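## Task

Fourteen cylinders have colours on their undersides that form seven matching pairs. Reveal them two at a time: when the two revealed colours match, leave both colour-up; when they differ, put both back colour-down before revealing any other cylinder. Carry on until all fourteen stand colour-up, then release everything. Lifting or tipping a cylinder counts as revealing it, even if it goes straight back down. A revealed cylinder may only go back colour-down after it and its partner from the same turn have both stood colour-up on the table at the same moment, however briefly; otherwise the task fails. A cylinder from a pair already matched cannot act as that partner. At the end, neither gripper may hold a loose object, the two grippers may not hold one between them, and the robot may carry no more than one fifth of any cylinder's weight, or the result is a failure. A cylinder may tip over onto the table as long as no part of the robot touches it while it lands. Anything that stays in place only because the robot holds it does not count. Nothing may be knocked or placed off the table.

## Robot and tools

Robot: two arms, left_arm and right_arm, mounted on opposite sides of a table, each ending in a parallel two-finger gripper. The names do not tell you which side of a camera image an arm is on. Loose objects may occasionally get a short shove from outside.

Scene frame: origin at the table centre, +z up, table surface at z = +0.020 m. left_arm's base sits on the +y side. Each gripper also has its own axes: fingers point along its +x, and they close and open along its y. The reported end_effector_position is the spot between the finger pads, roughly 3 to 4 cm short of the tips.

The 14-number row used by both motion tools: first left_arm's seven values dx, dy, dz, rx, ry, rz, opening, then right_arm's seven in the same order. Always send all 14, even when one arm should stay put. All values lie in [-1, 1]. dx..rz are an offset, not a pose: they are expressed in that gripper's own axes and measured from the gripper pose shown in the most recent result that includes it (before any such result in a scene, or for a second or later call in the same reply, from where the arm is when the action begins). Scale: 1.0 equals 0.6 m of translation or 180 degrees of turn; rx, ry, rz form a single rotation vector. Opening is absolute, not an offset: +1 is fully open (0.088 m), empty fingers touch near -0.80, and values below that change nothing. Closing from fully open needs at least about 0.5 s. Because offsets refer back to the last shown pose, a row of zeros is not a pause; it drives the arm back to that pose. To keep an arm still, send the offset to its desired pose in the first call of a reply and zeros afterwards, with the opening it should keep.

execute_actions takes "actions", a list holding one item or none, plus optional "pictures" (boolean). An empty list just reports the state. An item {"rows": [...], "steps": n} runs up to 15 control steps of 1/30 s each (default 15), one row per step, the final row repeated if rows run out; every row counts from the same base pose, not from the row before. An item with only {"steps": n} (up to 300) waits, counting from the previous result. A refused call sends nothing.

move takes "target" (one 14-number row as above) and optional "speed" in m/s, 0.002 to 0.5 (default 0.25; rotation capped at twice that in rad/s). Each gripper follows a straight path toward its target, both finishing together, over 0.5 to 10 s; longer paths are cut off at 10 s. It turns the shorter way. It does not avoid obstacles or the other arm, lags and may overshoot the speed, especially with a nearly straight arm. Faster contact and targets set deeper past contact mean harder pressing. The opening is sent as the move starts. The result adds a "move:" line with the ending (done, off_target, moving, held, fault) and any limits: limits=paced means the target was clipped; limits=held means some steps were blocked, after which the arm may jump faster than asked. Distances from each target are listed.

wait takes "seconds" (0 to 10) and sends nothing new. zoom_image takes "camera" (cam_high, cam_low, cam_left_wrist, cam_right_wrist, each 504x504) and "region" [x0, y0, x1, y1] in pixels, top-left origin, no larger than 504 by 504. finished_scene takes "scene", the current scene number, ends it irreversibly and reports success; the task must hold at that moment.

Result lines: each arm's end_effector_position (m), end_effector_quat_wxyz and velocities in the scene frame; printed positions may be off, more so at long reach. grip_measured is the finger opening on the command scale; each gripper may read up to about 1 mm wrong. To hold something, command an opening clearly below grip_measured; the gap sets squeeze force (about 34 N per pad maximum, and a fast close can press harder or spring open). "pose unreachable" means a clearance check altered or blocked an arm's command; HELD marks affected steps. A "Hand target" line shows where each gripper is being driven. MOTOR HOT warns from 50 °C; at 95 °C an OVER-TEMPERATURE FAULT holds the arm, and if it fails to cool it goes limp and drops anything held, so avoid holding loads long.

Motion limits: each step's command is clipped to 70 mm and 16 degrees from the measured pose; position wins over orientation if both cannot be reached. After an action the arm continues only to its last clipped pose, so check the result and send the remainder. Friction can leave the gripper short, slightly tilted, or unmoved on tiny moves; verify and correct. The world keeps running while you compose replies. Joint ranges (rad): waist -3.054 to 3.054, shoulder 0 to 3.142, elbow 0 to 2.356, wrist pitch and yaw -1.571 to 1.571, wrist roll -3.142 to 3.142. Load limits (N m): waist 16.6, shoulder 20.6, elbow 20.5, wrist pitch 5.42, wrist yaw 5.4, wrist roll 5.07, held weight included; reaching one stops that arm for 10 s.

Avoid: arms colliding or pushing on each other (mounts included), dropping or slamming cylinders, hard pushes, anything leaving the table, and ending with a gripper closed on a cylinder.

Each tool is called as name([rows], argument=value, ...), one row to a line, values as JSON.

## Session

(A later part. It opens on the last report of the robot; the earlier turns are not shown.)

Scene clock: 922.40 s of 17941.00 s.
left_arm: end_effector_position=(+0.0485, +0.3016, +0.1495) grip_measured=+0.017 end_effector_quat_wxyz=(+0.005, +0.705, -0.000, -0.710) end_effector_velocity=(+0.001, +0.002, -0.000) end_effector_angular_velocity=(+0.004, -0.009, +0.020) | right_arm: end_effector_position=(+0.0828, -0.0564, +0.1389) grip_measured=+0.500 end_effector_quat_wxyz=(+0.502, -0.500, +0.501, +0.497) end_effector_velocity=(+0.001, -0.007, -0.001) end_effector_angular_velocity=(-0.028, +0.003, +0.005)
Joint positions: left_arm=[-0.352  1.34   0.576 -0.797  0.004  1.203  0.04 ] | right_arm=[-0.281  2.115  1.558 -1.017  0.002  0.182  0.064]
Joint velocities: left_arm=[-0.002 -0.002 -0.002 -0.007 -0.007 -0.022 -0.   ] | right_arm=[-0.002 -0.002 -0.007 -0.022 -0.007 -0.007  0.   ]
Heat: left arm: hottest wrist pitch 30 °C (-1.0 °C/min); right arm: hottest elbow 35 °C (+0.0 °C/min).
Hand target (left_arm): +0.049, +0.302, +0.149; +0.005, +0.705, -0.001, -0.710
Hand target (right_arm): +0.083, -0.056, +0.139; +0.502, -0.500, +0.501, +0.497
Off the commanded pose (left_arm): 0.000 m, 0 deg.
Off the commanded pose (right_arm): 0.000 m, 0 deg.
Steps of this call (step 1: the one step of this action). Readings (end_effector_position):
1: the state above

execute_actions(actions=[])

Scene clock: 949.10 s of 17941.00 s.
left_arm: end_effector_position=(+0.0486, +0.3019, +0.1492) grip_measured=+0.010 end_effector_quat_wxyz=(+0.005, +0.705, -0.000, -0.709) end_effector_velocity=(+0.001, +0.002, -0.000) end_effector_angular_velocity=(+0.004, -0.009, +0.000) | right_arm: end_effector_position=(+0.0829, -0.0566, +0.1385) grip_measured=+0.500 end_effector_quat_wxyz=(+0.502, -0.500, +0.502, +0.497) end_effector_velocity=(-0.000, -0.001, +0.002) end_effector_angular_velocity=(-0.004, +0.007, +0.005)
Joint positions: left_arm=[-0.352  1.34   0.575 -0.797  0.004  1.203  0.04 ] | right_arm=[-0.281  2.116  1.558 -1.017  0.002  0.182  0.064]
Joint velocities: left_arm=[-0.007 -0.002 -0.002 -0.007 -0.007 -0.007 -0.   ] | right_arm=[-0.002 -0.002  0.002 -0.007 -0.007 -0.007 -0.   ]
Heat: left arm: hottest shoulder 28 °C (-1.0 °C/min); right arm: hottest elbow 35 °C (+0.0 °C/min).
Hand target (left_arm): +0.048, +0.302, +0.150; +0.005, +0.705, -0.001, -0.710
Hand target (right_arm): +0.083, -0.056, +0.139; +0.502, -0.500, +0.501, +0.497
Off the commanded pose (left_arm): 0.000 m, 0 deg.
Off the commanded pose (right_arm): 0.000 m, 0 deg.
Steps of this call (steps 1 to 801: nothing new was sent). Readings (end_effector_position):
1: left_arm (+0.0485, +0.3016, +0.1495) | right_arm (+0.0828, -0.0564, +0.1389)
2: left_arm (+0.0485, +0.3016, +0.1495) | right_arm (+0.0828, -0.0564, +0.1389)
4: left_arm (+0.0485, +0.3016, +0.1495) | right_arm (+0.0828, -0.0564, +0.1389)
8: left_arm (+0.0485, +0.3016, +0.1495) | right_arm (+0.0828, -0.0564, +0.1389)
801: the state above

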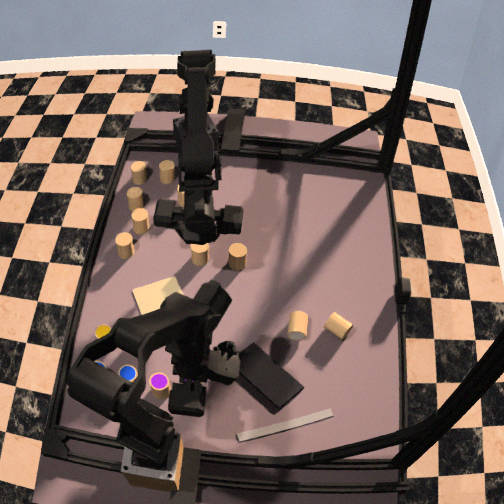

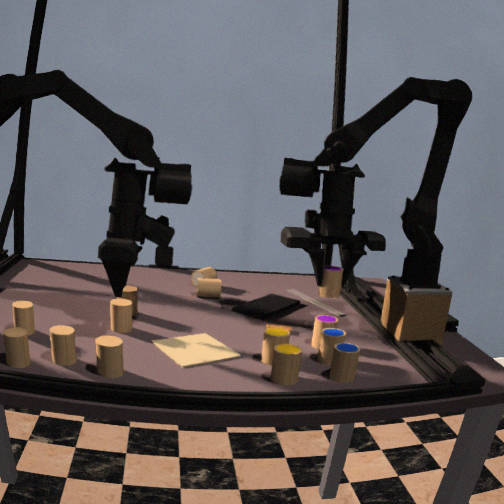

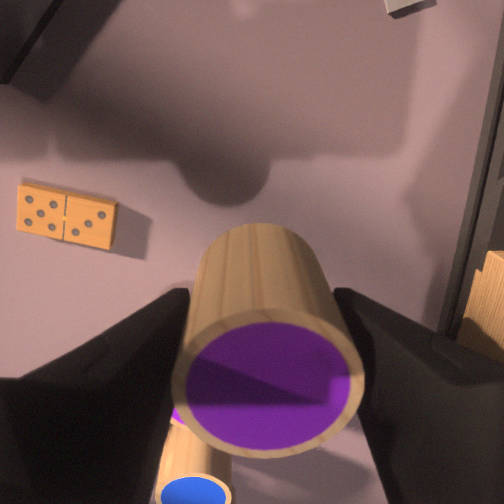

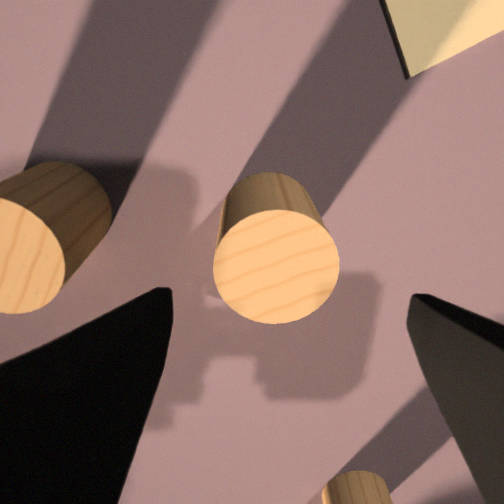

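move(target=[0.132,0,0,0,0,-0.004,-0.4,0.094,0.004,-0.003,0,0.003,0,0.5], speed=0.08)

Scene clock: 954.47 s of 17941.00 s.
left_arm: end_effector_position=(+0.0475, +0.2991, +0.0742) grip_measured=+0.010 end_effector_quat_wxyz=(+0.003, +0.705, +0.001, -0.709) end_effector_velocity=(+0.002, +0.004, -0.001) end_effector_angular_velocity=(+0.009, -0.011, +0.020) | right_arm: end_effector_position=(+0.0816, -0.0547, +0.0888) grip_measured=+0.500 end_effector_quat_wxyz=(+0.503, -0.497, +0.500, +0.499) end_effector_velocity=(+0.002, -0.003, +0.001) end_effector_angular_velocity=(-0.009, +0.006, -0.015)
Joint positions: left_arm=[-0.352  1.642  0.434 -0.357  0.005  1.204  0.04 ] | right_arm=[-0.279  2.191  1.466 -0.84   0.002  0.185  0.064]
Joint velocities: left_arm=[-0.002 -0.002 -0.007 -0.007 -0.007 -0.022  0.   ] | right_arm=[-0.007 -0.007 -0.007 -0.007 -0.007  0.007 -0.   ]
Heat: left arm: hottest shoulder 28 °C (-1.0 °C/min); right arm: hottest elbow 35 °C (+0.0 °C/min).
Hand target (left_arm): +0.048, +0.301, +0.070; +0.000, +0.705, +0.004, -0.709
Hand target (right_arm): +0.081, -0.059, +0.082; +0.499, -0.502, +0.504, +0.494
Off the commanded pose (left_arm): 0.005 m, 1 deg.
Off the commanded pose (right_arm): 0.008 m, 1 deg.
move: done

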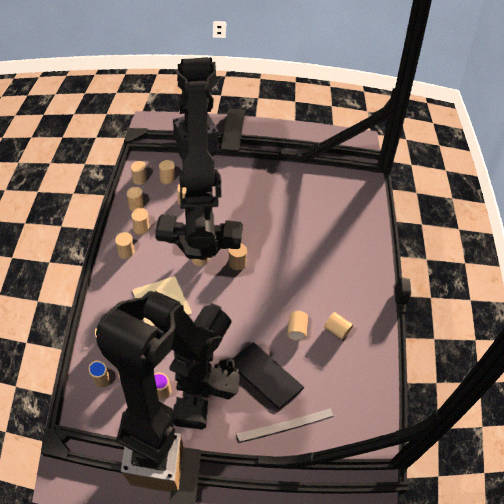

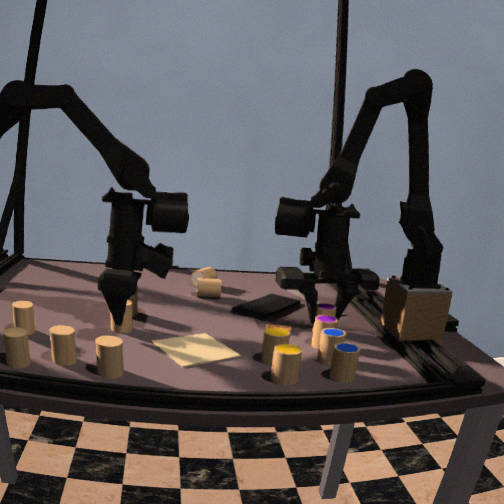

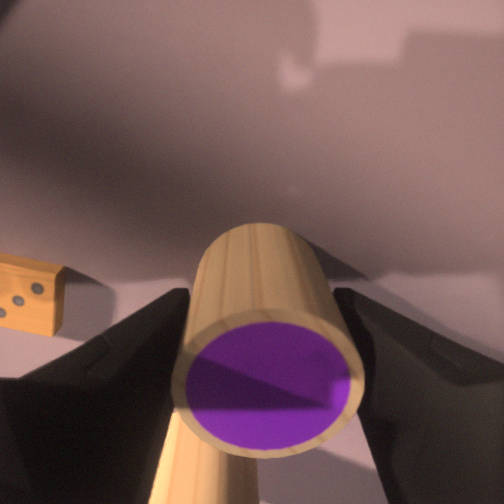

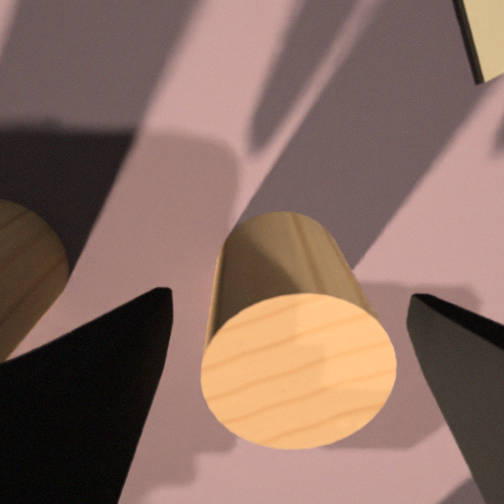

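execute_actions([
  {"rows":[[0,0,0,0,0,0,0.6,0.009,0,-0.004,0,0,0,0.5],[0,0,0,0,0,0,0.6,0.009,0,-0.004,0,0,0,0.5],[0,0,0,0,0,0,0.6,0.009,0,-0.004,0,0,0,0.5],[0,0,0,0,0,0,0.6,0.009,0,-0.004,0,0,0,0.5],[0,0,0,0,0,0,0.6,0.009,0,-0.004,0,0,0,0.5],[-0.01,0,0,0,0,0,0.6,0.009,0,-0.004,0,0,0,0.5],[-0.02,0,0,0,0,0,0.6,0.009,0,-0.004,0,0,0,0.5],[-0.03,0,0,0,0,0,0.6,0.009,0,-0.004,0,0,0,0.5],[-0.04,0,0,0,0,0,0.6,0.009,0,-0.004,0,0,0,0.5],[-0.05,0,0,0,0,0,0.6,0.009,0,-0.004,0,0,0,0.5],[-0.06,0,0,0,0,0,0.6,0.009,0,-0.004,0,0,0,0.5],[-0.07,0,0,0,0,0,0.6,0.009,0,-0.004,0,0,0,0.5],[-0.08,0,0,0,0,0,0.6,0.009,0,-0.004,0,0,0,0.5],[-0.09,0,0,0,0,0,0.6,0.009,0,-0.004,0,0,0,0.5],[-0.1,0,0,0,0,0,0.6,0.009,0,-0.004,0,0,0,0.5]]},
], pictures=false)

move(target=[-0.325,0.317,-0.129,0,0,0.503,0.6,0,0,0,0,0,0,0.5], speed=0.4)

execute_actions([
  {"rows":[[0,0,0,0,0,0,0.6,0,0,0,0,0,0,-0.4],[0,0,0,0,0,0,0.6,0,0,0,0,0,0,-0.4],[0,0,0,0,0,0,0.6,0,0,0,0,0,0,-0.4],[0,0,0,0,0,0,0.6,0,0,0,0,0,0,-0.4],[0,0,0,0,0,0,0.6,0,0,0,0,0,0,-0.4],[0,0,0,0,0,0,0.6,0,0,0,0,0,0,-0.4],[0,0,0,0,0,0,0.6,0,0,0,0,0,0,-0.4],[0,0,0,0,0,0,0.6,-0.015,0,0,0,0,0,-0.4],[0,0,0,0,0,0,0.6,-0.03,0,0,0,0,0,-0.4],[0,0,0,0,0,0,0.6,-0.045,0,0,0,0,0,-0.4],[0,0,0,0,0,0,0.6,-0.06,0,0,0,0,0,-0.4],[0,0,0,0,0,0,0.6,-0.075,0,0,0,0,0,-0.4],[0,0,0,0,0,0,0.6,-0.09,0,0,0,0,0,-0.4],[0,0,0,0,0,0,0.6,-0.105,0,0,0,0,0,-0.4],[0,0,0,0,0,0,0.6,-0.12,0,0,0,0,0,-0.4]]},
], pictures=false)

move(target=[0,0,0,0,0,0,0.6,-0.287,-0.079,0.008,0,-0.504,0,-0.4], speed=0.4)

Scene clock: 974.73 s of 17941.00 s.
left_arm: end_effector_position=(+0.0485, +0.3025, +0.1133) grip_measured=+0.596 end_effector_quat_wxyz=(-0.001, +0.706, +0.006, -0.708) end_effector_velocity=(+0.002, -0.002, +0.174) end_effector_angular_velocity=(-0.005, -0.022, +0.005) | right_arm: end_effector_position=(+0.0813, -0.0545, +0.0851) grip_measured=+0.500 end_effector_quat_wxyz=(+0.505, -0.495, +0.499, +0.501) end_effector_velocity=(+0.000, -0.002, +0.000) end_effector_angular_velocity=(-0.009, +0.005, +0.034)
Joint positions: left_arm=[-0.351  1.469  0.5   -0.61   0.007  1.204  0.068] | right_arm=[-0.278  2.194  1.454 -0.819  0.002  0.186  0.064]
Joint velocities: left_arm=[-0.002 -0.642  0.374 -1.018 -0.022 -0.007  0.002] | right_arm=[-0.002 -0.002 -0.002 -0.007 -0.007 -0.037 -0.   ]
Heat: left arm: hottest shoulder 28 °C (-2.0 °C/min); right arm: hottest elbow 34 °C (-1.0 °C/min).
Hand target (left_arm): +0.047, +0.299, +0.130; +0.004, +0.705, +0.001, -0.710
Hand target (right_arm): +0.082, -0.057, +0.083; +0.504, -0.497, +0.500, +0.499
Off the commanded pose (left_arm): 0.021 m, 1 deg.
Off the commanded pose (right_arm): 0.003 m, 0 deg.
Steps of this call (steps 1 to 593: nothing new was sent; steps 594 to 608: all 15 steps of this action). Readings (end_effector_position):
594: left_arm (+0.0469, +0.2980, +0.0738) | right_arm (+0.0815, -0.0553, +0.0868)
595: left_arm (+0.0468, +0.2980, +0.0739) | right_arm (+0.0814, -0.0547, +0.0863)
597: left_arm (+0.0470, +0.2981, +0.0739) | right_arm (+0.0813, -0.0544, +0.0857)
601: left_arm (+0.0489, +0.3034, +0.0785) | right_arm (+0.0814, -0.0547, +0.0851)
608: the state above

Scene clock: 977.70 s of 17941.00 s.
left_arm: end_effector_position=(+0.1271, +0.1110, +0.3222) grip_measured=+0.600 end_effector_quat_wxyz=(+0.501, +0.501, -0.501, -0.497) end_effector_velocity=(-0.002, +0.001, -0.001) end_effector_angular_velocity=(-0.007, +0.007, -0.010) | right_arm: end_effector_position=(+0.0814, -0.0546, +0.0850) grip_measured=+0.500 end_effector_quat_wxyz=(+0.505, -0.495, +0.499, +0.501) end_effector_velocity=(+0.001, -0.003, -0.001) end_effector_angular_velocity=(-0.011, -0.009, -0.005)
Joint positions: left_arm=[0.076 1.329 0.339 0.994 0.064 1.574 0.068] | right_arm=[-0.278  2.194  1.454 -0.819  0.002  0.186  0.064]
Joint velocities: left_arm=[-0.002  0.007 -0.007  0.022  0.007 -0.007 -0.   ] | right_arm=[ 0.002  0.002 -0.002 -0.007  0.007  0.007 -0.   ]
Heat: left arm: hottest shoulder 28 °C (-2.0 °C/min); right arm: hottest shoulder 34 °C (-1.0 °C/min).
Hand target (left_arm): +0.128, +0.111, +0.320; +0.501, +0.501, -0.500, -0.499
Hand target (right_arm): +0.081, -0.055, +0.085; +0.505, -0.495, +0.499, +0.501
Off the commanded pose (left_arm): 0.003 m, 1 deg.
Off the commanded pose (right_arm): 0.000 m, 0 deg.
move: done

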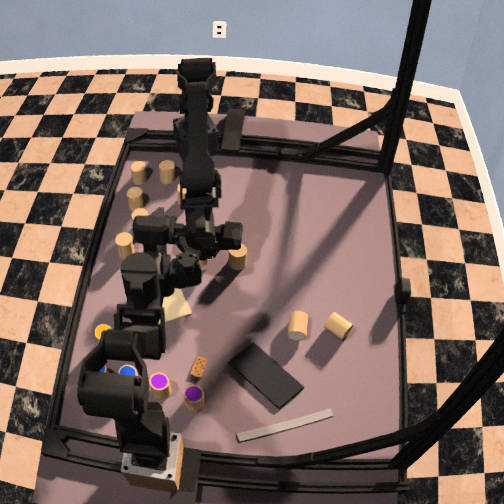

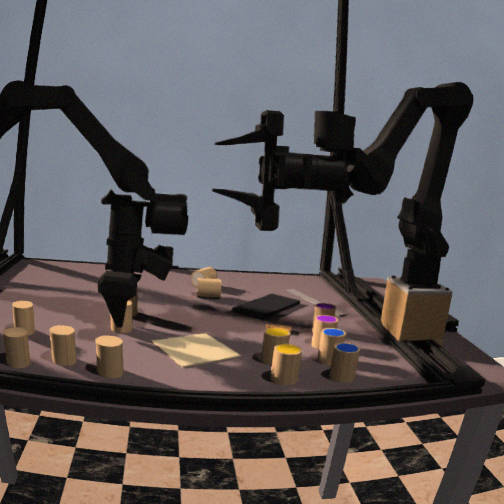

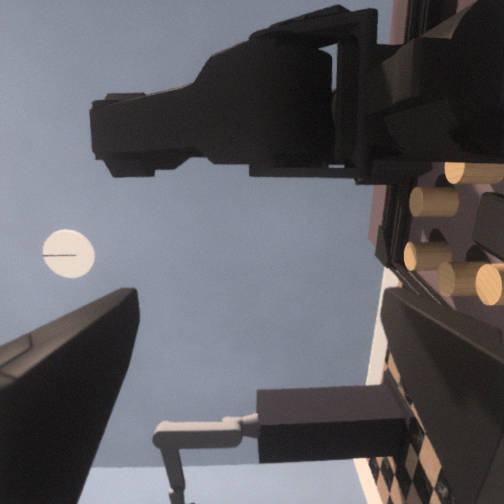

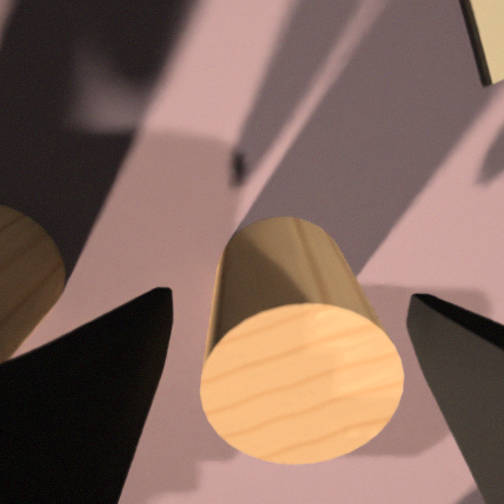

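Scene clock: 978.20 s of 17941.00 s.
left_arm: end_effector_position=(+0.1271, +0.1109, +0.3220) grip_measured=+0.600 end_effector_quat_wxyz=(+0.501, +0.501, -0.501, -0.497) end_effector_velocity=(-0.004, +0.001, -0.008) end_effector_angular_velocity=(+0.037, -0.005, -0.024) | right_arm: end_effector_position=(+0.0830, -0.0648, +0.1171) grip_measured=+0.003 end_effector_quat_wxyz=(+0.494, -0.510, +0.510, +0.486) end_effector_velocity=(-0.006, +0.024, +0.275) end_effector_angular_velocity=(+0.126, +0.030, +0.009)
Joint positions: left_arm=[0.076 1.329 0.339 0.994 0.064 1.574 0.068] | right_arm=[-0.278  2.145  1.513 -0.98   0.001  0.186  0.039]
Joint velocities: left_arm=[-0.002 -0.002 -0.002 -0.037  0.022  0.007 -0.   ] | right_arm=[ 0.002 -0.418  0.51  -0.799 -0.007 -0.007 -0.   ]
Heat: left arm: hottest shoulder 28 °C (-2.0 °C/min); right arm: hottest shoulder 34 °C (-1.0 °C/min).
Hand target (left_arm): +0.127, +0.111, +0.322; +0.501, +0.501, -0.501, -0.497
Hand target (right_arm): +0.081, -0.057, +0.155; +0.505, -0.494, +0.498, +0.502
Off the commanded pose (left_arm): 0.000 m, 0 deg.
Off the commanded pose (right_arm): 0.041 m, 3 deg.
Steps of this call (steps 1 to 15: all 15 steps of this action). Readings (end_effector_position):
1: left_arm (+0.1271, +0.1109, +0.3220) | right_arm (+0.0814, -0.0546, +0.0850)
2: left_arm (+0.1271, +0.1109, +0.3220) | right_arm (+0.0814, -0.0546, +0.0850)
4: left_arm (+0.1271, +0.1109, +0.3220) | right_arm (+0.0814, -0.0546, +0.0850)
8: left_arm (+0.1271, +0.1109, +0.3220) | right_arm (+0.0813, -0.0551, +0.0851)
15: the state above

Scene clock: 981.10 s of 17941.00 s.
left_arm: end_effector_position=(+0.1271, +0.1109, +0.3220) grip_measured=+0.600 end_effector_quat_wxyz=(+0.501, +0.501, -0.501, -0.497) end_effector_velocity=(+0.002, +0.001, +0.001) end_effector_angular_velocity=(-0.007, +0.007, +0.010) | right_arm: end_effector_position=(+0.1274, -0.0546, +0.3284) grip_measured=+0.002 end_effector_quat_wxyz=(+0.705, +0.009, -0.009, +0.709) end_effector_velocity=(-0.000, -0.001, +0.005) end_effector_angular_velocity=(+0.022, -0.006, +0.014)
Joint positions: left_arm=[0.076 1.329 0.339 0.994 0.064 1.574 0.068] | right_arm=[-0.359  1.376  0.519  0.884  0.093 -0.003  0.039]
Joint velocities: left_arm=[ 0.002 -0.002 -0.002  0.007 -0.007 -0.007 -0.   ] | right_arm=[-0.007 -0.002 -0.002  0.022 -0.022 -0.007 -0.   ]
Heat: left arm: hottest wrist pitch 29 °C (-1.0 °C/min); right arm: hottest shoulder 34 °C (-1.0 °C/min).
Hand target (left_arm): +0.127, +0.111, +0.322; +0.501, +0.501, -0.501, -0.497
Hand target (right_arm): +0.128, -0.055, +0.323; +0.705, +0.005, -0.007, +0.709
Off the commanded pose (left_arm): 0.000 m, 0 deg.
Off the commanded pose (right_arm): 0.006 m, 1 deg.
move: done

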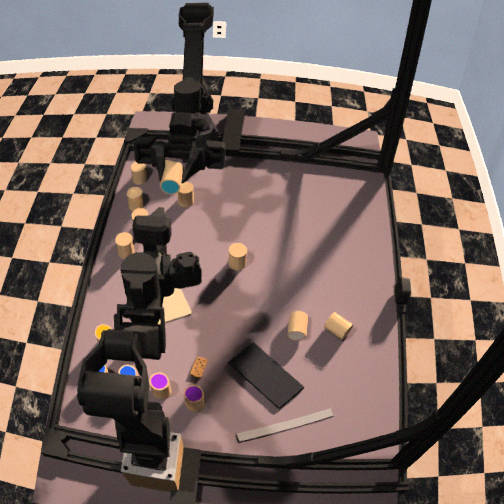

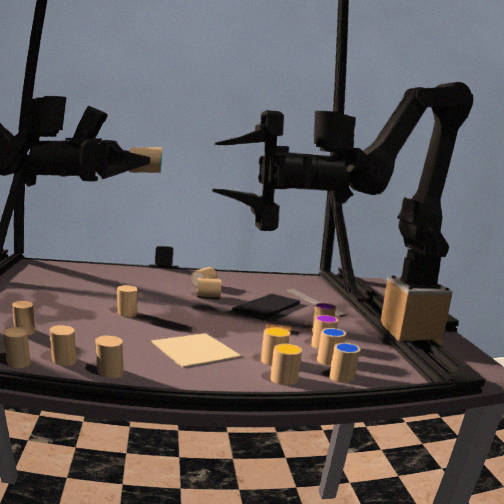

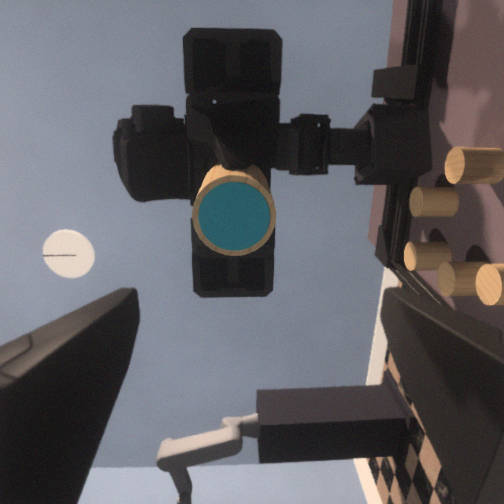

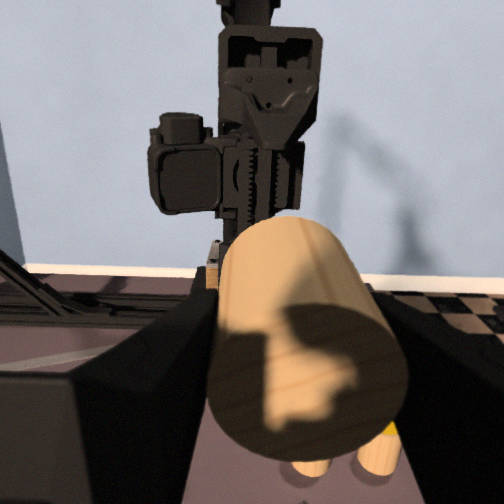

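move(target=[0.196,0.013,0.009,0,0,0,0.6,0,0,-0.005,0,0.007,0,-0.4], speed=0.15)

Scene clock: 987.77 s of 17941.00 s.
left_arm: end_effector_position=(+0.1230, -0.0037, +0.3276) grip_measured=+0.600 end_effector_quat_wxyz=(+0.500, +0.502, -0.500, -0.499) end_effector_velocity=(+0.002, -0.001, +0.000) end_effector_angular_velocity=(+0.002, +0.007, +0.020) | right_arm: end_effector_position=(+0.1275, -0.0545, +0.3207) grip_measured=+0.000 end_effector_quat_wxyz=(+0.705, -0.004, +0.002, +0.709) end_effector_velocity=(-0.000, +0.000, +0.004) end_effector_angular_velocity=(+0.012, -0.006, +0.005)
Joint positions: left_arm=[0.04  1.754 0.781 0.972 0.028 1.574 0.068] | right_arm=[-0.36   1.377  0.518  0.851  0.093 -0.003  0.039]
Joint velocities: left_arm=[-0.002  0.002  0.007 -0.007 -0.022 -0.007  0.   ] | right_arm=[-0.002 -0.002  0.002  0.007 -0.007 -0.007 -0.   ]
Heat: left arm: hottest wrist pitch 29 °C (-1.0 °C/min); right arm: hottest elbow 34 °C (-1.0 °C/min).
Hand target (left_arm): +0.122, -0.007, +0.329; +0.501, +0.501, -0.501, -0.498
Hand target (right_arm): +0.127, -0.054, +0.325; +0.705, +0.001, -0.002, +0.709
Off the commanded pose (left_arm): 0.004 m, 0 deg.
Off the commanded pose (right_arm): 0.005 m, 1 deg.
move: done

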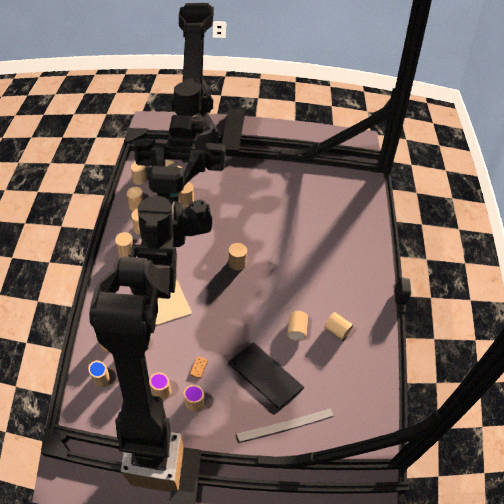

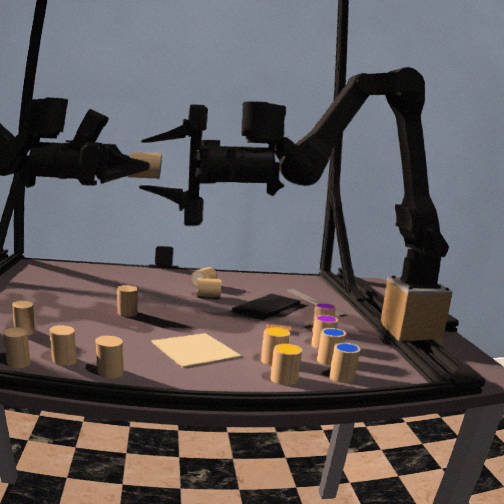

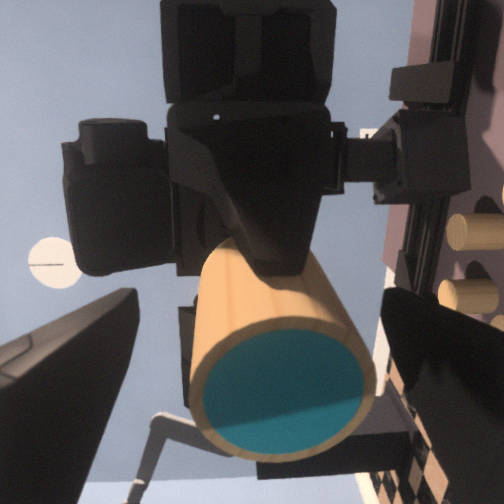

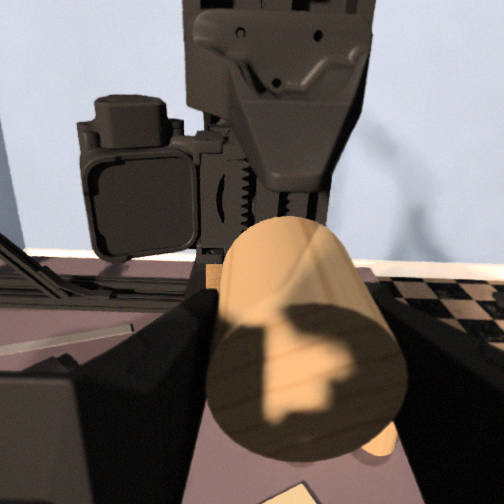

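move(target=[0.002,-0.010,0,0,0,0,0.6,0,0,0.002,0,0,0,-0.4], speed=0.05)

execute_actions([
  {"rows":[[0,0,0,0,0,0,-0.4,0,0,0,0,0,0,-0.4],[0,0,0,0,0,0,-0.4,0,0,0,0,0,0,-0.4],[0,0,0,0,0,0,-0.4,0,0,0,0,0,0,-0.4],[0,0,0,0,0,0,-0.4,0,0,0,0,0,0,-0.4],[0,0,0,0,0,0,-0.4,0,0,0,0,0,0,-0.4],[0,0,0,0,0,0,-0.4,0,0,0,0,0,0,-0.4],[0,0,0,0,0,0,-0.4,0,0,0,0,0,0,-0.4],[0,0,0,0,0,0,-0.4,0,0,0,0,0,0,0.5],[0,0,0,0,0,0,-0.4,0,0,0,0,0,0,0.5],[0,0,0,0,0,0,-0.4,0,0,0,0,0,0,0.5],[-0.01,0,0,0,0,0,-0.4,-0.01,0,0,0,0,0,0.5],[-0.02,0,0,0,0,0,-0.4,-0.02,0,0,0,0,0,0.5],[-0.03,0,0,0,0,0,-0.4,-0.03,0,0,0,0,0,0.5],[-0.04,0,0,0,0,0,-0.4,-0.04,0,0,0,0,0,0.5],[-0.05,0,0,0,0,0,-0.4,-0.05,0,0,0,0,0,0.5]]},
], pictures=false)

move(target=[-0.285,-0.282,0.008,0,0,-0.497,-0.4,0.052,0.2225,-0.307,0,0.5,0,0.5], speed=0.4)

Scene clock: 1000.47 s of 17941.00 s.
left_arm: end_effector_position=(+0.1230, -0.0054, +0.3264) grip_measured=+0.600 end_effector_quat_wxyz=(+0.502, +0.500, -0.502, -0.496) end_effector_velocity=(-0.000, +0.000, -0.000) end_effector_angular_velocity=(-0.002, +0.007, +0.005) | right_arm: end_effector_position=(+0.1275, -0.0545, +0.3195) grip_measured=+0.000 end_effector_quat_wxyz=(+0.705, -0.006, +0.004, +0.709) end_effector_velocity=(-0.000, -0.000, -0.002) end_effector_angular_velocity=(-0.007, -0.008, +0.015)
Joint positions: left_arm=[0.039 1.769 0.783 0.995 0.027 1.574 0.068] | right_arm=[-0.36   1.377  0.518  0.844  0.093 -0.003  0.039]
Joint velocities: left_arm=[-0.002  0.002 -0.002  0.007 -0.007 -0.007 -0.   ] | right_arm=[-0.007 -0.002 -0.002 -0.007 -0.022 -0.007 -0.   ]
Heat: left arm: hottest wrist pitch 30 °C (+1.0 °C/min); right arm: hottest elbow 35 °C (+0.0 °C/min).
Hand target (left_arm): +0.123, -0.005, +0.322; +0.500, +0.502, -0.500, -0.498
Hand target (right_arm): +0.128, -0.054, +0.322; +0.705, -0.004, +0.001, +0.709
Off the commanded pose (left_arm): 0.005 m, 1 deg.
Off the commanded pose (right_arm): 0.002 m, 0 deg.
move: done

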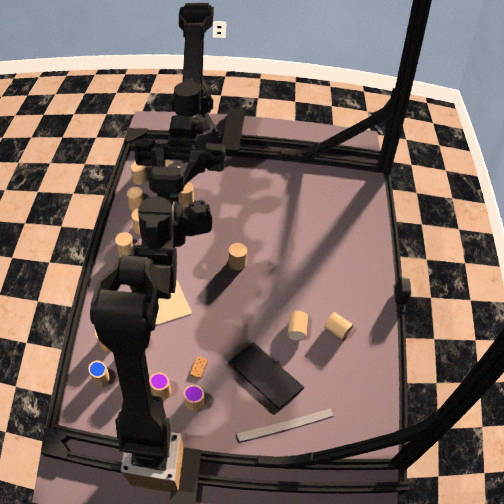

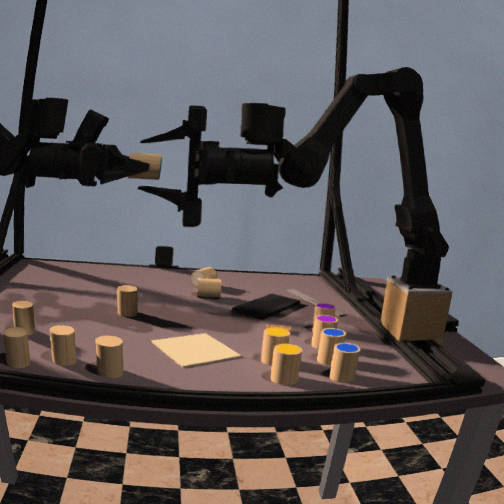

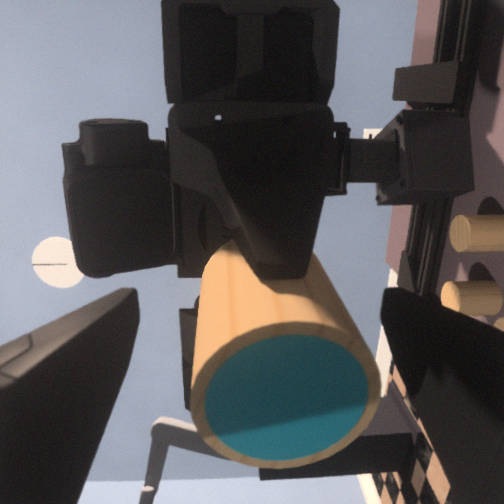

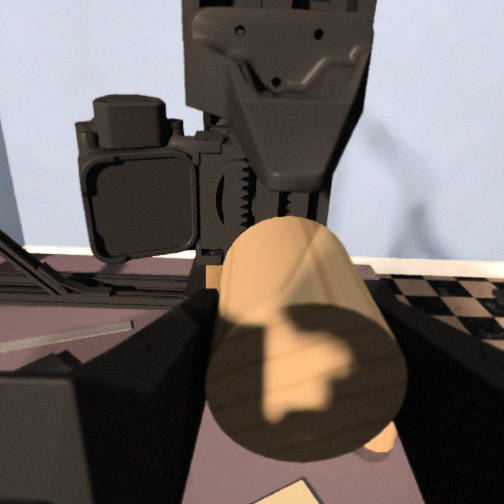

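Scene clock: 1000.97 s of 17941.00 s.
left_arm: end_effector_position=(+0.1225, +0.0086, +0.3212) grip_measured=+0.024 end_effector_quat_wxyz=(+0.499, +0.503, -0.499, -0.500) end_effector_velocity=(-0.007, +0.148, -0.033) end_effector_angular_velocity=(+0.085, +0.010, -0.010) | right_arm: end_effector_position=(+0.1276, -0.0674, +0.3183) grip_measured=+0.490 end_effector_quat_wxyz=(+0.705, -0.008, +0.005, +0.709) end_effector_velocity=(+0.001, -0.144, +0.003) end_effector_angular_velocity=(+0.017, -0.007, -0.005)
Joint positions: left_arm=[0.039 1.73  0.722 1.003 0.027 1.574 0.04 ] | right_arm=[-0.355  1.318  0.475  0.824  0.096 -0.003  0.063]
Joint velocities: left_arm=[-0.002 -0.447 -0.628  0.095  0.007 -0.007 -0.   ] | right_arm=[ 0.061 -0.681 -0.466 -0.198  0.066 -0.007  0.035]
Heat: left arm: hottest wrist pitch 30 °C (+1.0 °C/min); right arm: hottest elbow 35 °C (+0.0 °C/min).
Hand target (left_arm): +0.123, +0.022, +0.326; +0.502, +0.500, -0.502, -0.496
Hand target (right_arm): +0.127, -0.082, +0.319; +0.705, -0.006, +0.003, +0.709
Off the commanded pose (left_arm): 0.017 m, 1 deg.
Off the commanded pose (right_arm): 0.017 m, 0 deg.
Steps of this call (steps 1 to 15: all 15 steps of this action). Readings (end_effector_position):
1: left_arm (+0.1230, -0.0054, +0.3264) | right_arm (+0.1275, -0.0545, +0.3195)
2: left_arm (+0.1230, -0.0054, +0.3264) | right_arm (+0.1275, -0.0545, +0.3195)
4: left_arm (+0.1230, -0.0054, +0.3264) | right_arm (+0.1275, -0.0545, +0.3194)
8: left_arm (+0.1230, -0.0054, +0.3259) | right_arm (+0.1275, -0.0545, +0.3196)
15: the state above

Scene clock: 1004.00 s of 17941.00 s.
left_arm: end_effector_position=(+0.1179, +0.1948, +0.1514) grip_measured=+0.020 end_effector_quat_wxyz=(+0.003, +0.707, +0.002, -0.707) end_effector_velocity=(-0.002, +0.009, -0.001) end_effector_angular_velocity=(+0.041, +0.008, +0.005) | right_arm: end_effector_position=(-0.0026, -0.0519, +0.1363) grip_measured=+0.500 end_effector_quat_wxyz=(+0.499, -0.501, +0.504, +0.496) end_effector_velocity=(+0.001, -0.002, -0.002) end_effector_angular_velocity=(-0.014, +0.002, +0.005)
Joint positions: left_arm=[ 0.028  1.714  0.939 -0.794 -0.001  1.582  0.04 ] | right_arm=[-0.085  2.23   1.733 -1.085 -0.003  0.378  0.064]
Joint velocities: left_arm=[-0.002  0.002 -0.002 -0.037  0.007 -0.007 -0.   ] | right_arm=[-0.002  0.002 -0.002 -0.007 -0.007 -0.007 -0.   ]
Heat: left arm: hottest wrist pitch 30 °C (+1.0 °C/min); right arm: hottest elbow 35 °C (+0.0 °C/min).
Hand target (left_arm): +0.118, +0.192, +0.153; +0.005, +0.708, +0.000, -0.706
Hand target (right_arm): -0.004, -0.050, +0.133; +0.497, -0.502, +0.506, +0.495
Off the commanded pose (left_arm): 0.003 m, 0 deg.
Off the commanded pose (right_arm): 0.003 m, 1 deg.
move: done

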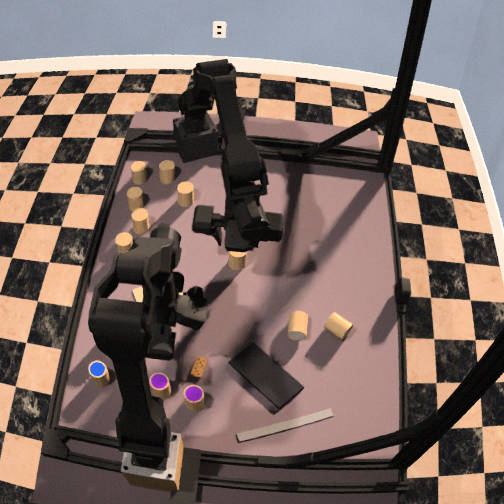

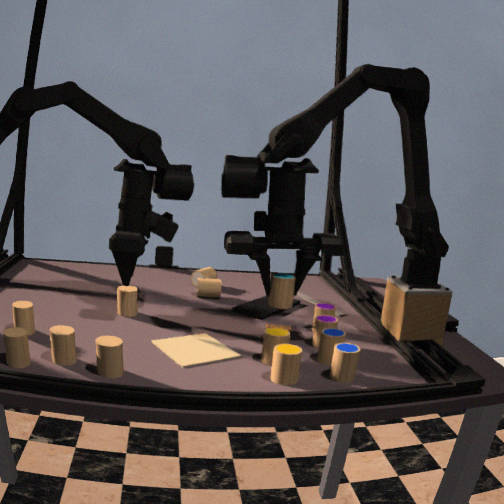

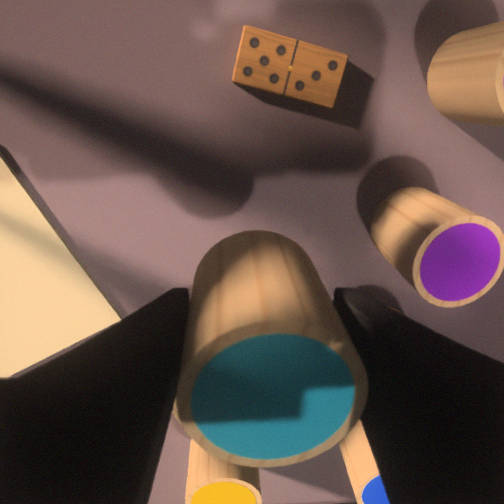

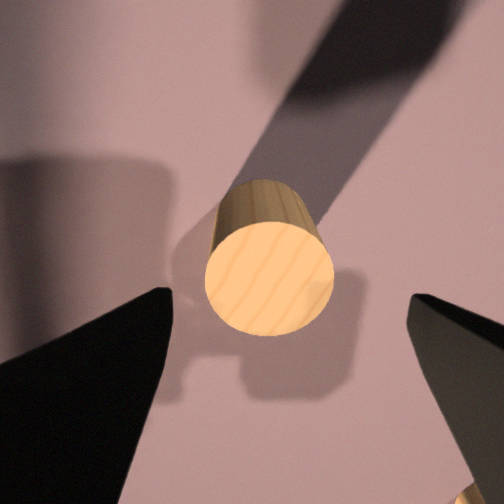

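move(target=[0.1315,0.006,0,0,0,0,-0.4,0.089,0.004,-0.005,0,0,0,0.5], speed=0.08)

Scene clock: 1010.23 s of 17941.00 s.
left_arm: end_effector_position=(+0.1179, +0.1884, +0.0772) grip_measured=+0.015 end_effector_quat_wxyz=(+0.007, +0.707, -0.002, -0.707) end_effector_velocity=(+0.000, -0.001, +0.000) end_effector_angular_velocity=(-0.007, -0.007, +0.005) | right_arm: end_effector_position=(-0.0050, -0.0514, +0.0905) grip_measured=+0.500 end_effector_quat_wxyz=(+0.502, -0.495, +0.501, +0.502) end_effector_velocity=(-0.000, +0.000, +0.001) end_effector_angular_velocity=(+0.004, +0.009, +0.020)
Joint positions: left_arm=[ 0.027  1.926  0.839 -0.471 -0.001  1.581  0.04 ] | right_arm=[-0.08   2.279  1.625 -0.907 -0.003  0.383  0.064]
Joint velocities: left_arm=[-0.002 -0.002 -0.002  0.007 -0.007 -0.007 -0.001] | right_arm=[-0.002 -0.007 -0.007  0.007 -0.007 -0.022 -0.   ]
Heat: left arm: hottest shoulder 29 °C (+1.0 °C/min); right arm: hottest elbow 35 °C (+0.0 °C/min).
Hand target (left_arm): +0.118, +0.191, +0.072; +0.003, +0.707, +0.002, -0.707
Hand target (right_arm): -0.005, -0.055, +0.083; +0.499, -0.501, +0.504, +0.496
Off the commanded pose (left_arm): 0.005 m, 1 deg.
Off the commanded pose (right_arm): 0.009 m, 1 deg.
move: off_target (right_arm)

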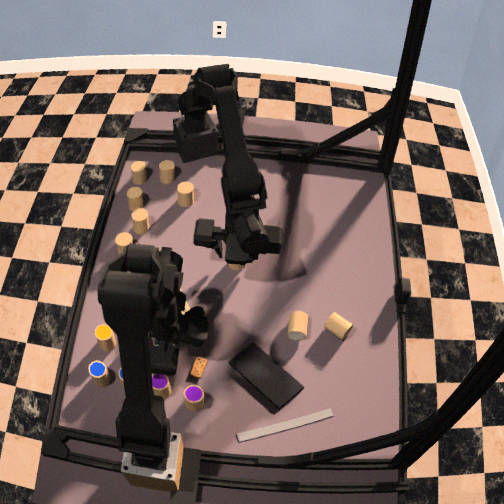

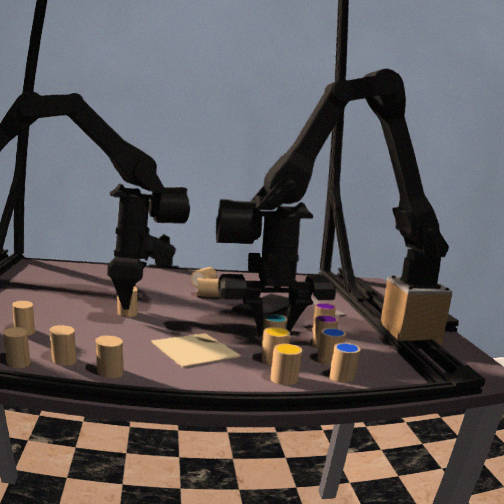

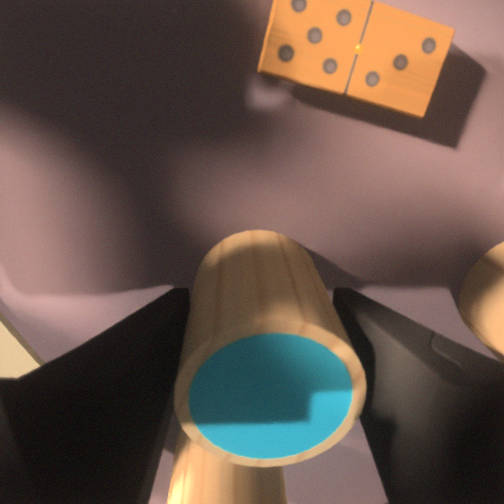

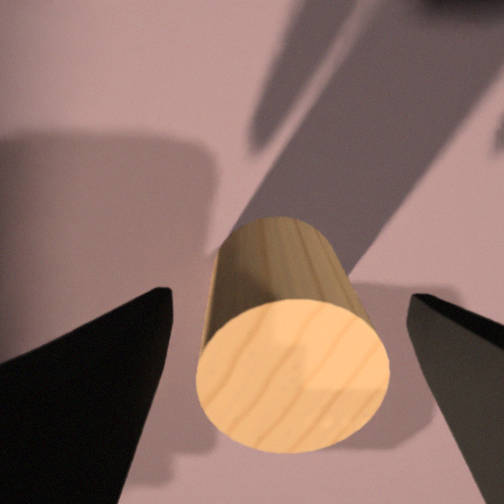

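execute_actions([
  {"rows":[[0,0,0,0,0,0,0.6,0.004,0,0,0,0,0,-0.4],[0,0,0,0,0,0,0.6,0.004,0,0,0,0,0,-0.4],[0,0,0,0,0,0,0.6,0.004,0,0,0,0,0,-0.4],[0,0,0,0,0,0,0.6,0.004,0,0,0,0,0,-0.4],[0,0,0,0,0,0,0.6,0.004,0,0,0,0,0,-0.4],[-0.01,0,0,0,0,0,0.6,0.004,0,0,0,0,0,-0.4],[-0.02,0,0,0,0,0,0.6,0.004,0,0,0,0,0,-0.4],[-0.03,0,0,0,0,0,0.6,-0.015,0,0,0,0,0,-0.4],[-0.04,0,0,0,0,0,0.6,-0.03,0,0,0,0,0,-0.4],[-0.05,0,0,0,0,0,0.6,-0.045,0,0,0,0,0,-0.4],[-0.06,0,0,0,0,0,0.6,-0.06,0,0,0,0,0,-0.4],[-0.07,0,0,0,0,0,0.6,-0.075,0,0,0,0,0,-0.4],[-0.08,0,0,0,0,0,0.6,-0.09,0,0,0,0,0,-0.4],[-0.09,0,0,0,0,0,0.6,-0.105,0,0,0,0,0,-0.4],[-0.1,0,0,0,0,0,0.6,-0.12,0,0,0,0,0,-0.4]]},
], pictures=false)

move(target=[-0.32,0.15,-0.01,0,0,0.5,0.6,-0.277,-0.223,0.008,0,-0.5,0,-0.4], speed=0.4)

execute_actions([
  {"rows":[[0,0,0,0,0,0,0.6,0,0,0,0,0,0,-0.4]],"steps":2},
], pictures=false)

Scene clock: 1023.57 s of 17941.00 s.
left_arm: end_effector_position=(+0.1178, +0.1933, +0.1168) grip_measured=+0.596 end_effector_quat_wxyz=(+0.001, +0.707, +0.004, -0.707) end_effector_velocity=(+0.001, -0.010, +0.183) end_effector_angular_velocity=(-0.041, -0.008, +0.005) | right_arm: end_effector_position=(-0.0014, -0.0611, +0.1204) grip_measured=+0.001 end_effector_quat_wxyz=(+0.494, -0.513, +0.509, +0.484) end_effector_velocity=(-0.005, +0.018, +0.273) end_effector_angular_velocity=(+0.095, +0.031, +0.020)
Joint positions: left_arm=[ 0.027  1.806  0.886 -0.655 -0.001  1.582  0.068] | right_arm=[-0.08   2.243  1.69  -1.062 -0.003  0.383  0.039]
Joint velocities: left_arm=[-0.002 -0.481  0.3   -0.74  -0.007 -0.007  0.002] | right_arm=[-0.002 -0.354  0.545 -0.799  0.007 -0.022 -0.   ]
Heat: left arm: hottest shoulder 29 °C (+1.0 °C/min); right arm: hottest elbow 35 °C (+1.0 °C/min).
Hand target (left_arm): +0.118, +0.189, +0.136; +0.008, +0.707, -0.003, -0.707
Hand target (right_arm): -0.004, -0.054, +0.160; +0.502, -0.493, +0.500, +0.504
Off the commanded pose (left_arm): 0.021 m, 1 deg.
Off the commanded pose (right_arm): 0.043 m, 3 deg.
Steps of this call (steps 1 to 385: nothing new was sent; steps 386 to 400: all 15 steps of this action). Readings (end_effector_position):
386: left_arm (+0.1179, +0.1869, +0.0768) | right_arm (-0.0050, -0.0520, +0.0893)
387: left_arm (+0.1179, +0.1870, +0.0768) | right_arm (-0.0051, -0.0517, +0.0893)
389: left_arm (+0.1179, +0.1872, +0.0768) | right_arm (-0.0054, -0.0513, +0.0893)
393: left_arm (+0.1178, +0.1930, +0.0800) | right_arm (-0.0050, -0.0518, +0.0893)
400: the state above

Scene clock: 1026.50 s of 17941.00 s.
left_arm: end_effector_position=(+0.1231, +0.1017, +0.3284) grip_measured=+0.600 end_effector_quat_wxyz=(+0.502, +0.500, -0.502, -0.496) end_effector_velocity=(+0.000, +0.000, +0.003) end_effector_angular_velocity=(-0.017, +0.007, +0.005) | right_arm: end_effector_position=(+0.1290, -0.0509, +0.3288) grip_measured=+0.000 end_effector_quat_wxyz=(+0.705, +0.006, -0.005, +0.709) end_effector_velocity=(+0.002, -0.001, +0.006) end_effector_angular_velocity=(+0.027, -0.020, -0.000)
Joint positions: left_arm=[0.055 1.349 0.381 0.975 0.043 1.574 0.068] | right_arm=[-0.367  1.383  0.537  0.86   0.085  0.     0.039]
Joint velocities: left_arm=[-0.002  0.002 -0.002  0.022 -0.007 -0.007 -0.   ] | right_arm=[-0.007 -0.007 -0.002  0.022 -0.007 -0.022 -0.   ]
Heat: left arm: hottest shoulder 29 °C (+1.0 °C/min); right arm: hottest elbow 35 °C (+1.0 °C/min).
Hand target (left_arm): +0.124, +0.103, +0.324; +0.500, +0.501, -0.499, -0.499
Hand target (right_arm): +0.129, -0.051, +0.323; +0.705, +0.001, -0.002, +0.709
Off the commanded pose (left_arm): 0.006 m, 1 deg.
Off the commanded pose (right_arm): 0.008 m, 1 deg.
move: done

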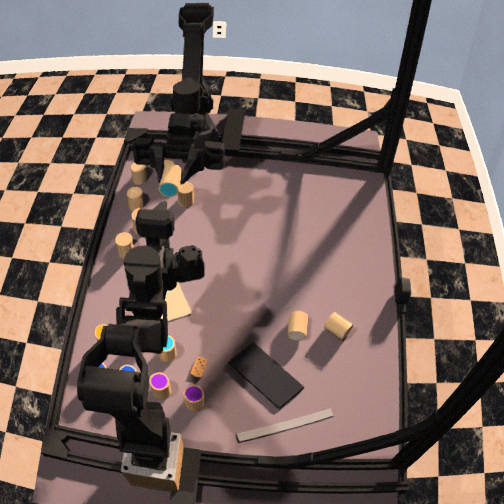

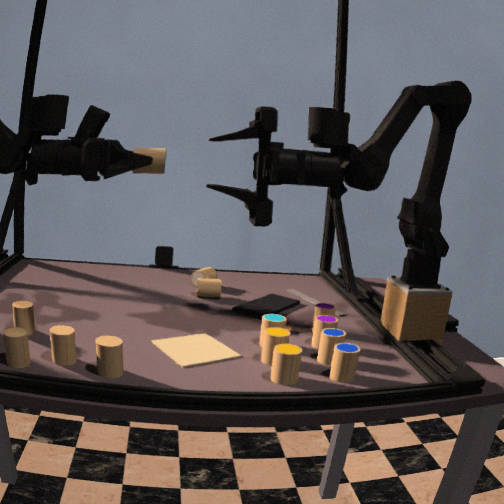

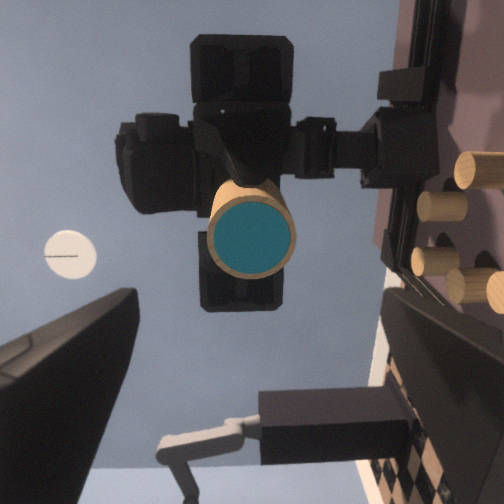

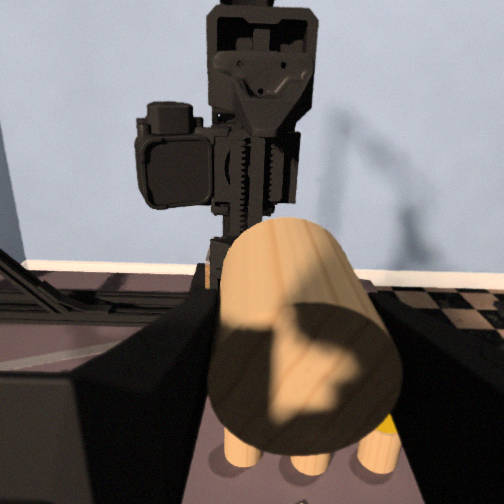

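Scene clock: 1026.57 s of 17941.00 s.
left_arm: end_effector_position=(+0.1231, +0.1017, +0.3285) grip_measured=+0.600 end_effector_quat_wxyz=(+0.502, +0.500, -0.502, -0.496) end_effector_velocity=(-0.002, +0.001, -0.002) end_effector_angular_velocity=(+0.007, +0.008, -0.010) | right_arm: end_effector_position=(+0.1290, -0.0509, +0.3289) grip_measured=+0.000 end_effector_quat_wxyz=(+0.705, +0.006, -0.005, +0.709) end_effector_velocity=(+0.000, -0.002, -0.002) end_effector_angular_velocity=(-0.007, -0.008, +0.005)
Joint positions: left_arm=[0.055 1.349 0.381 0.975 0.043 1.574 0.068] | right_arm=[-0.367  1.383  0.537  0.861  0.085  0.     0.039]
Joint velocities: left_arm=[-0.002 -0.002 -0.002 -0.007  0.007 -0.007  0.   ] | right_arm=[-0.002 -0.007 -0.007 -0.007 -0.007 -0.007 -0.   ]
Heat: left arm: hottest shoulder 29 °C (+1.0 °C/min); right arm: hottest elbow 35 °C (+1.0 °C/min).
Hand target (left_arm): +0.123, +0.102, +0.328; +0.502, +0.500, -0.502, -0.496
Hand target (right_arm): +0.129, -0.051, +0.329; +0.705, +0.006, -0.005, +0.709
Off the commanded pose (left_arm): 0.000 m, 0 deg.
Off the commanded pose (right_arm): 0.000 m, 0 deg.
Steps of this call (steps 1 to 2: all 2 steps of this action). Readings (end_effector_position):
1: left_arm (+0.1231, +0.1017, +0.3285) | right_arm (+0.1290, -0.0509, +0.3289)
2: the state above


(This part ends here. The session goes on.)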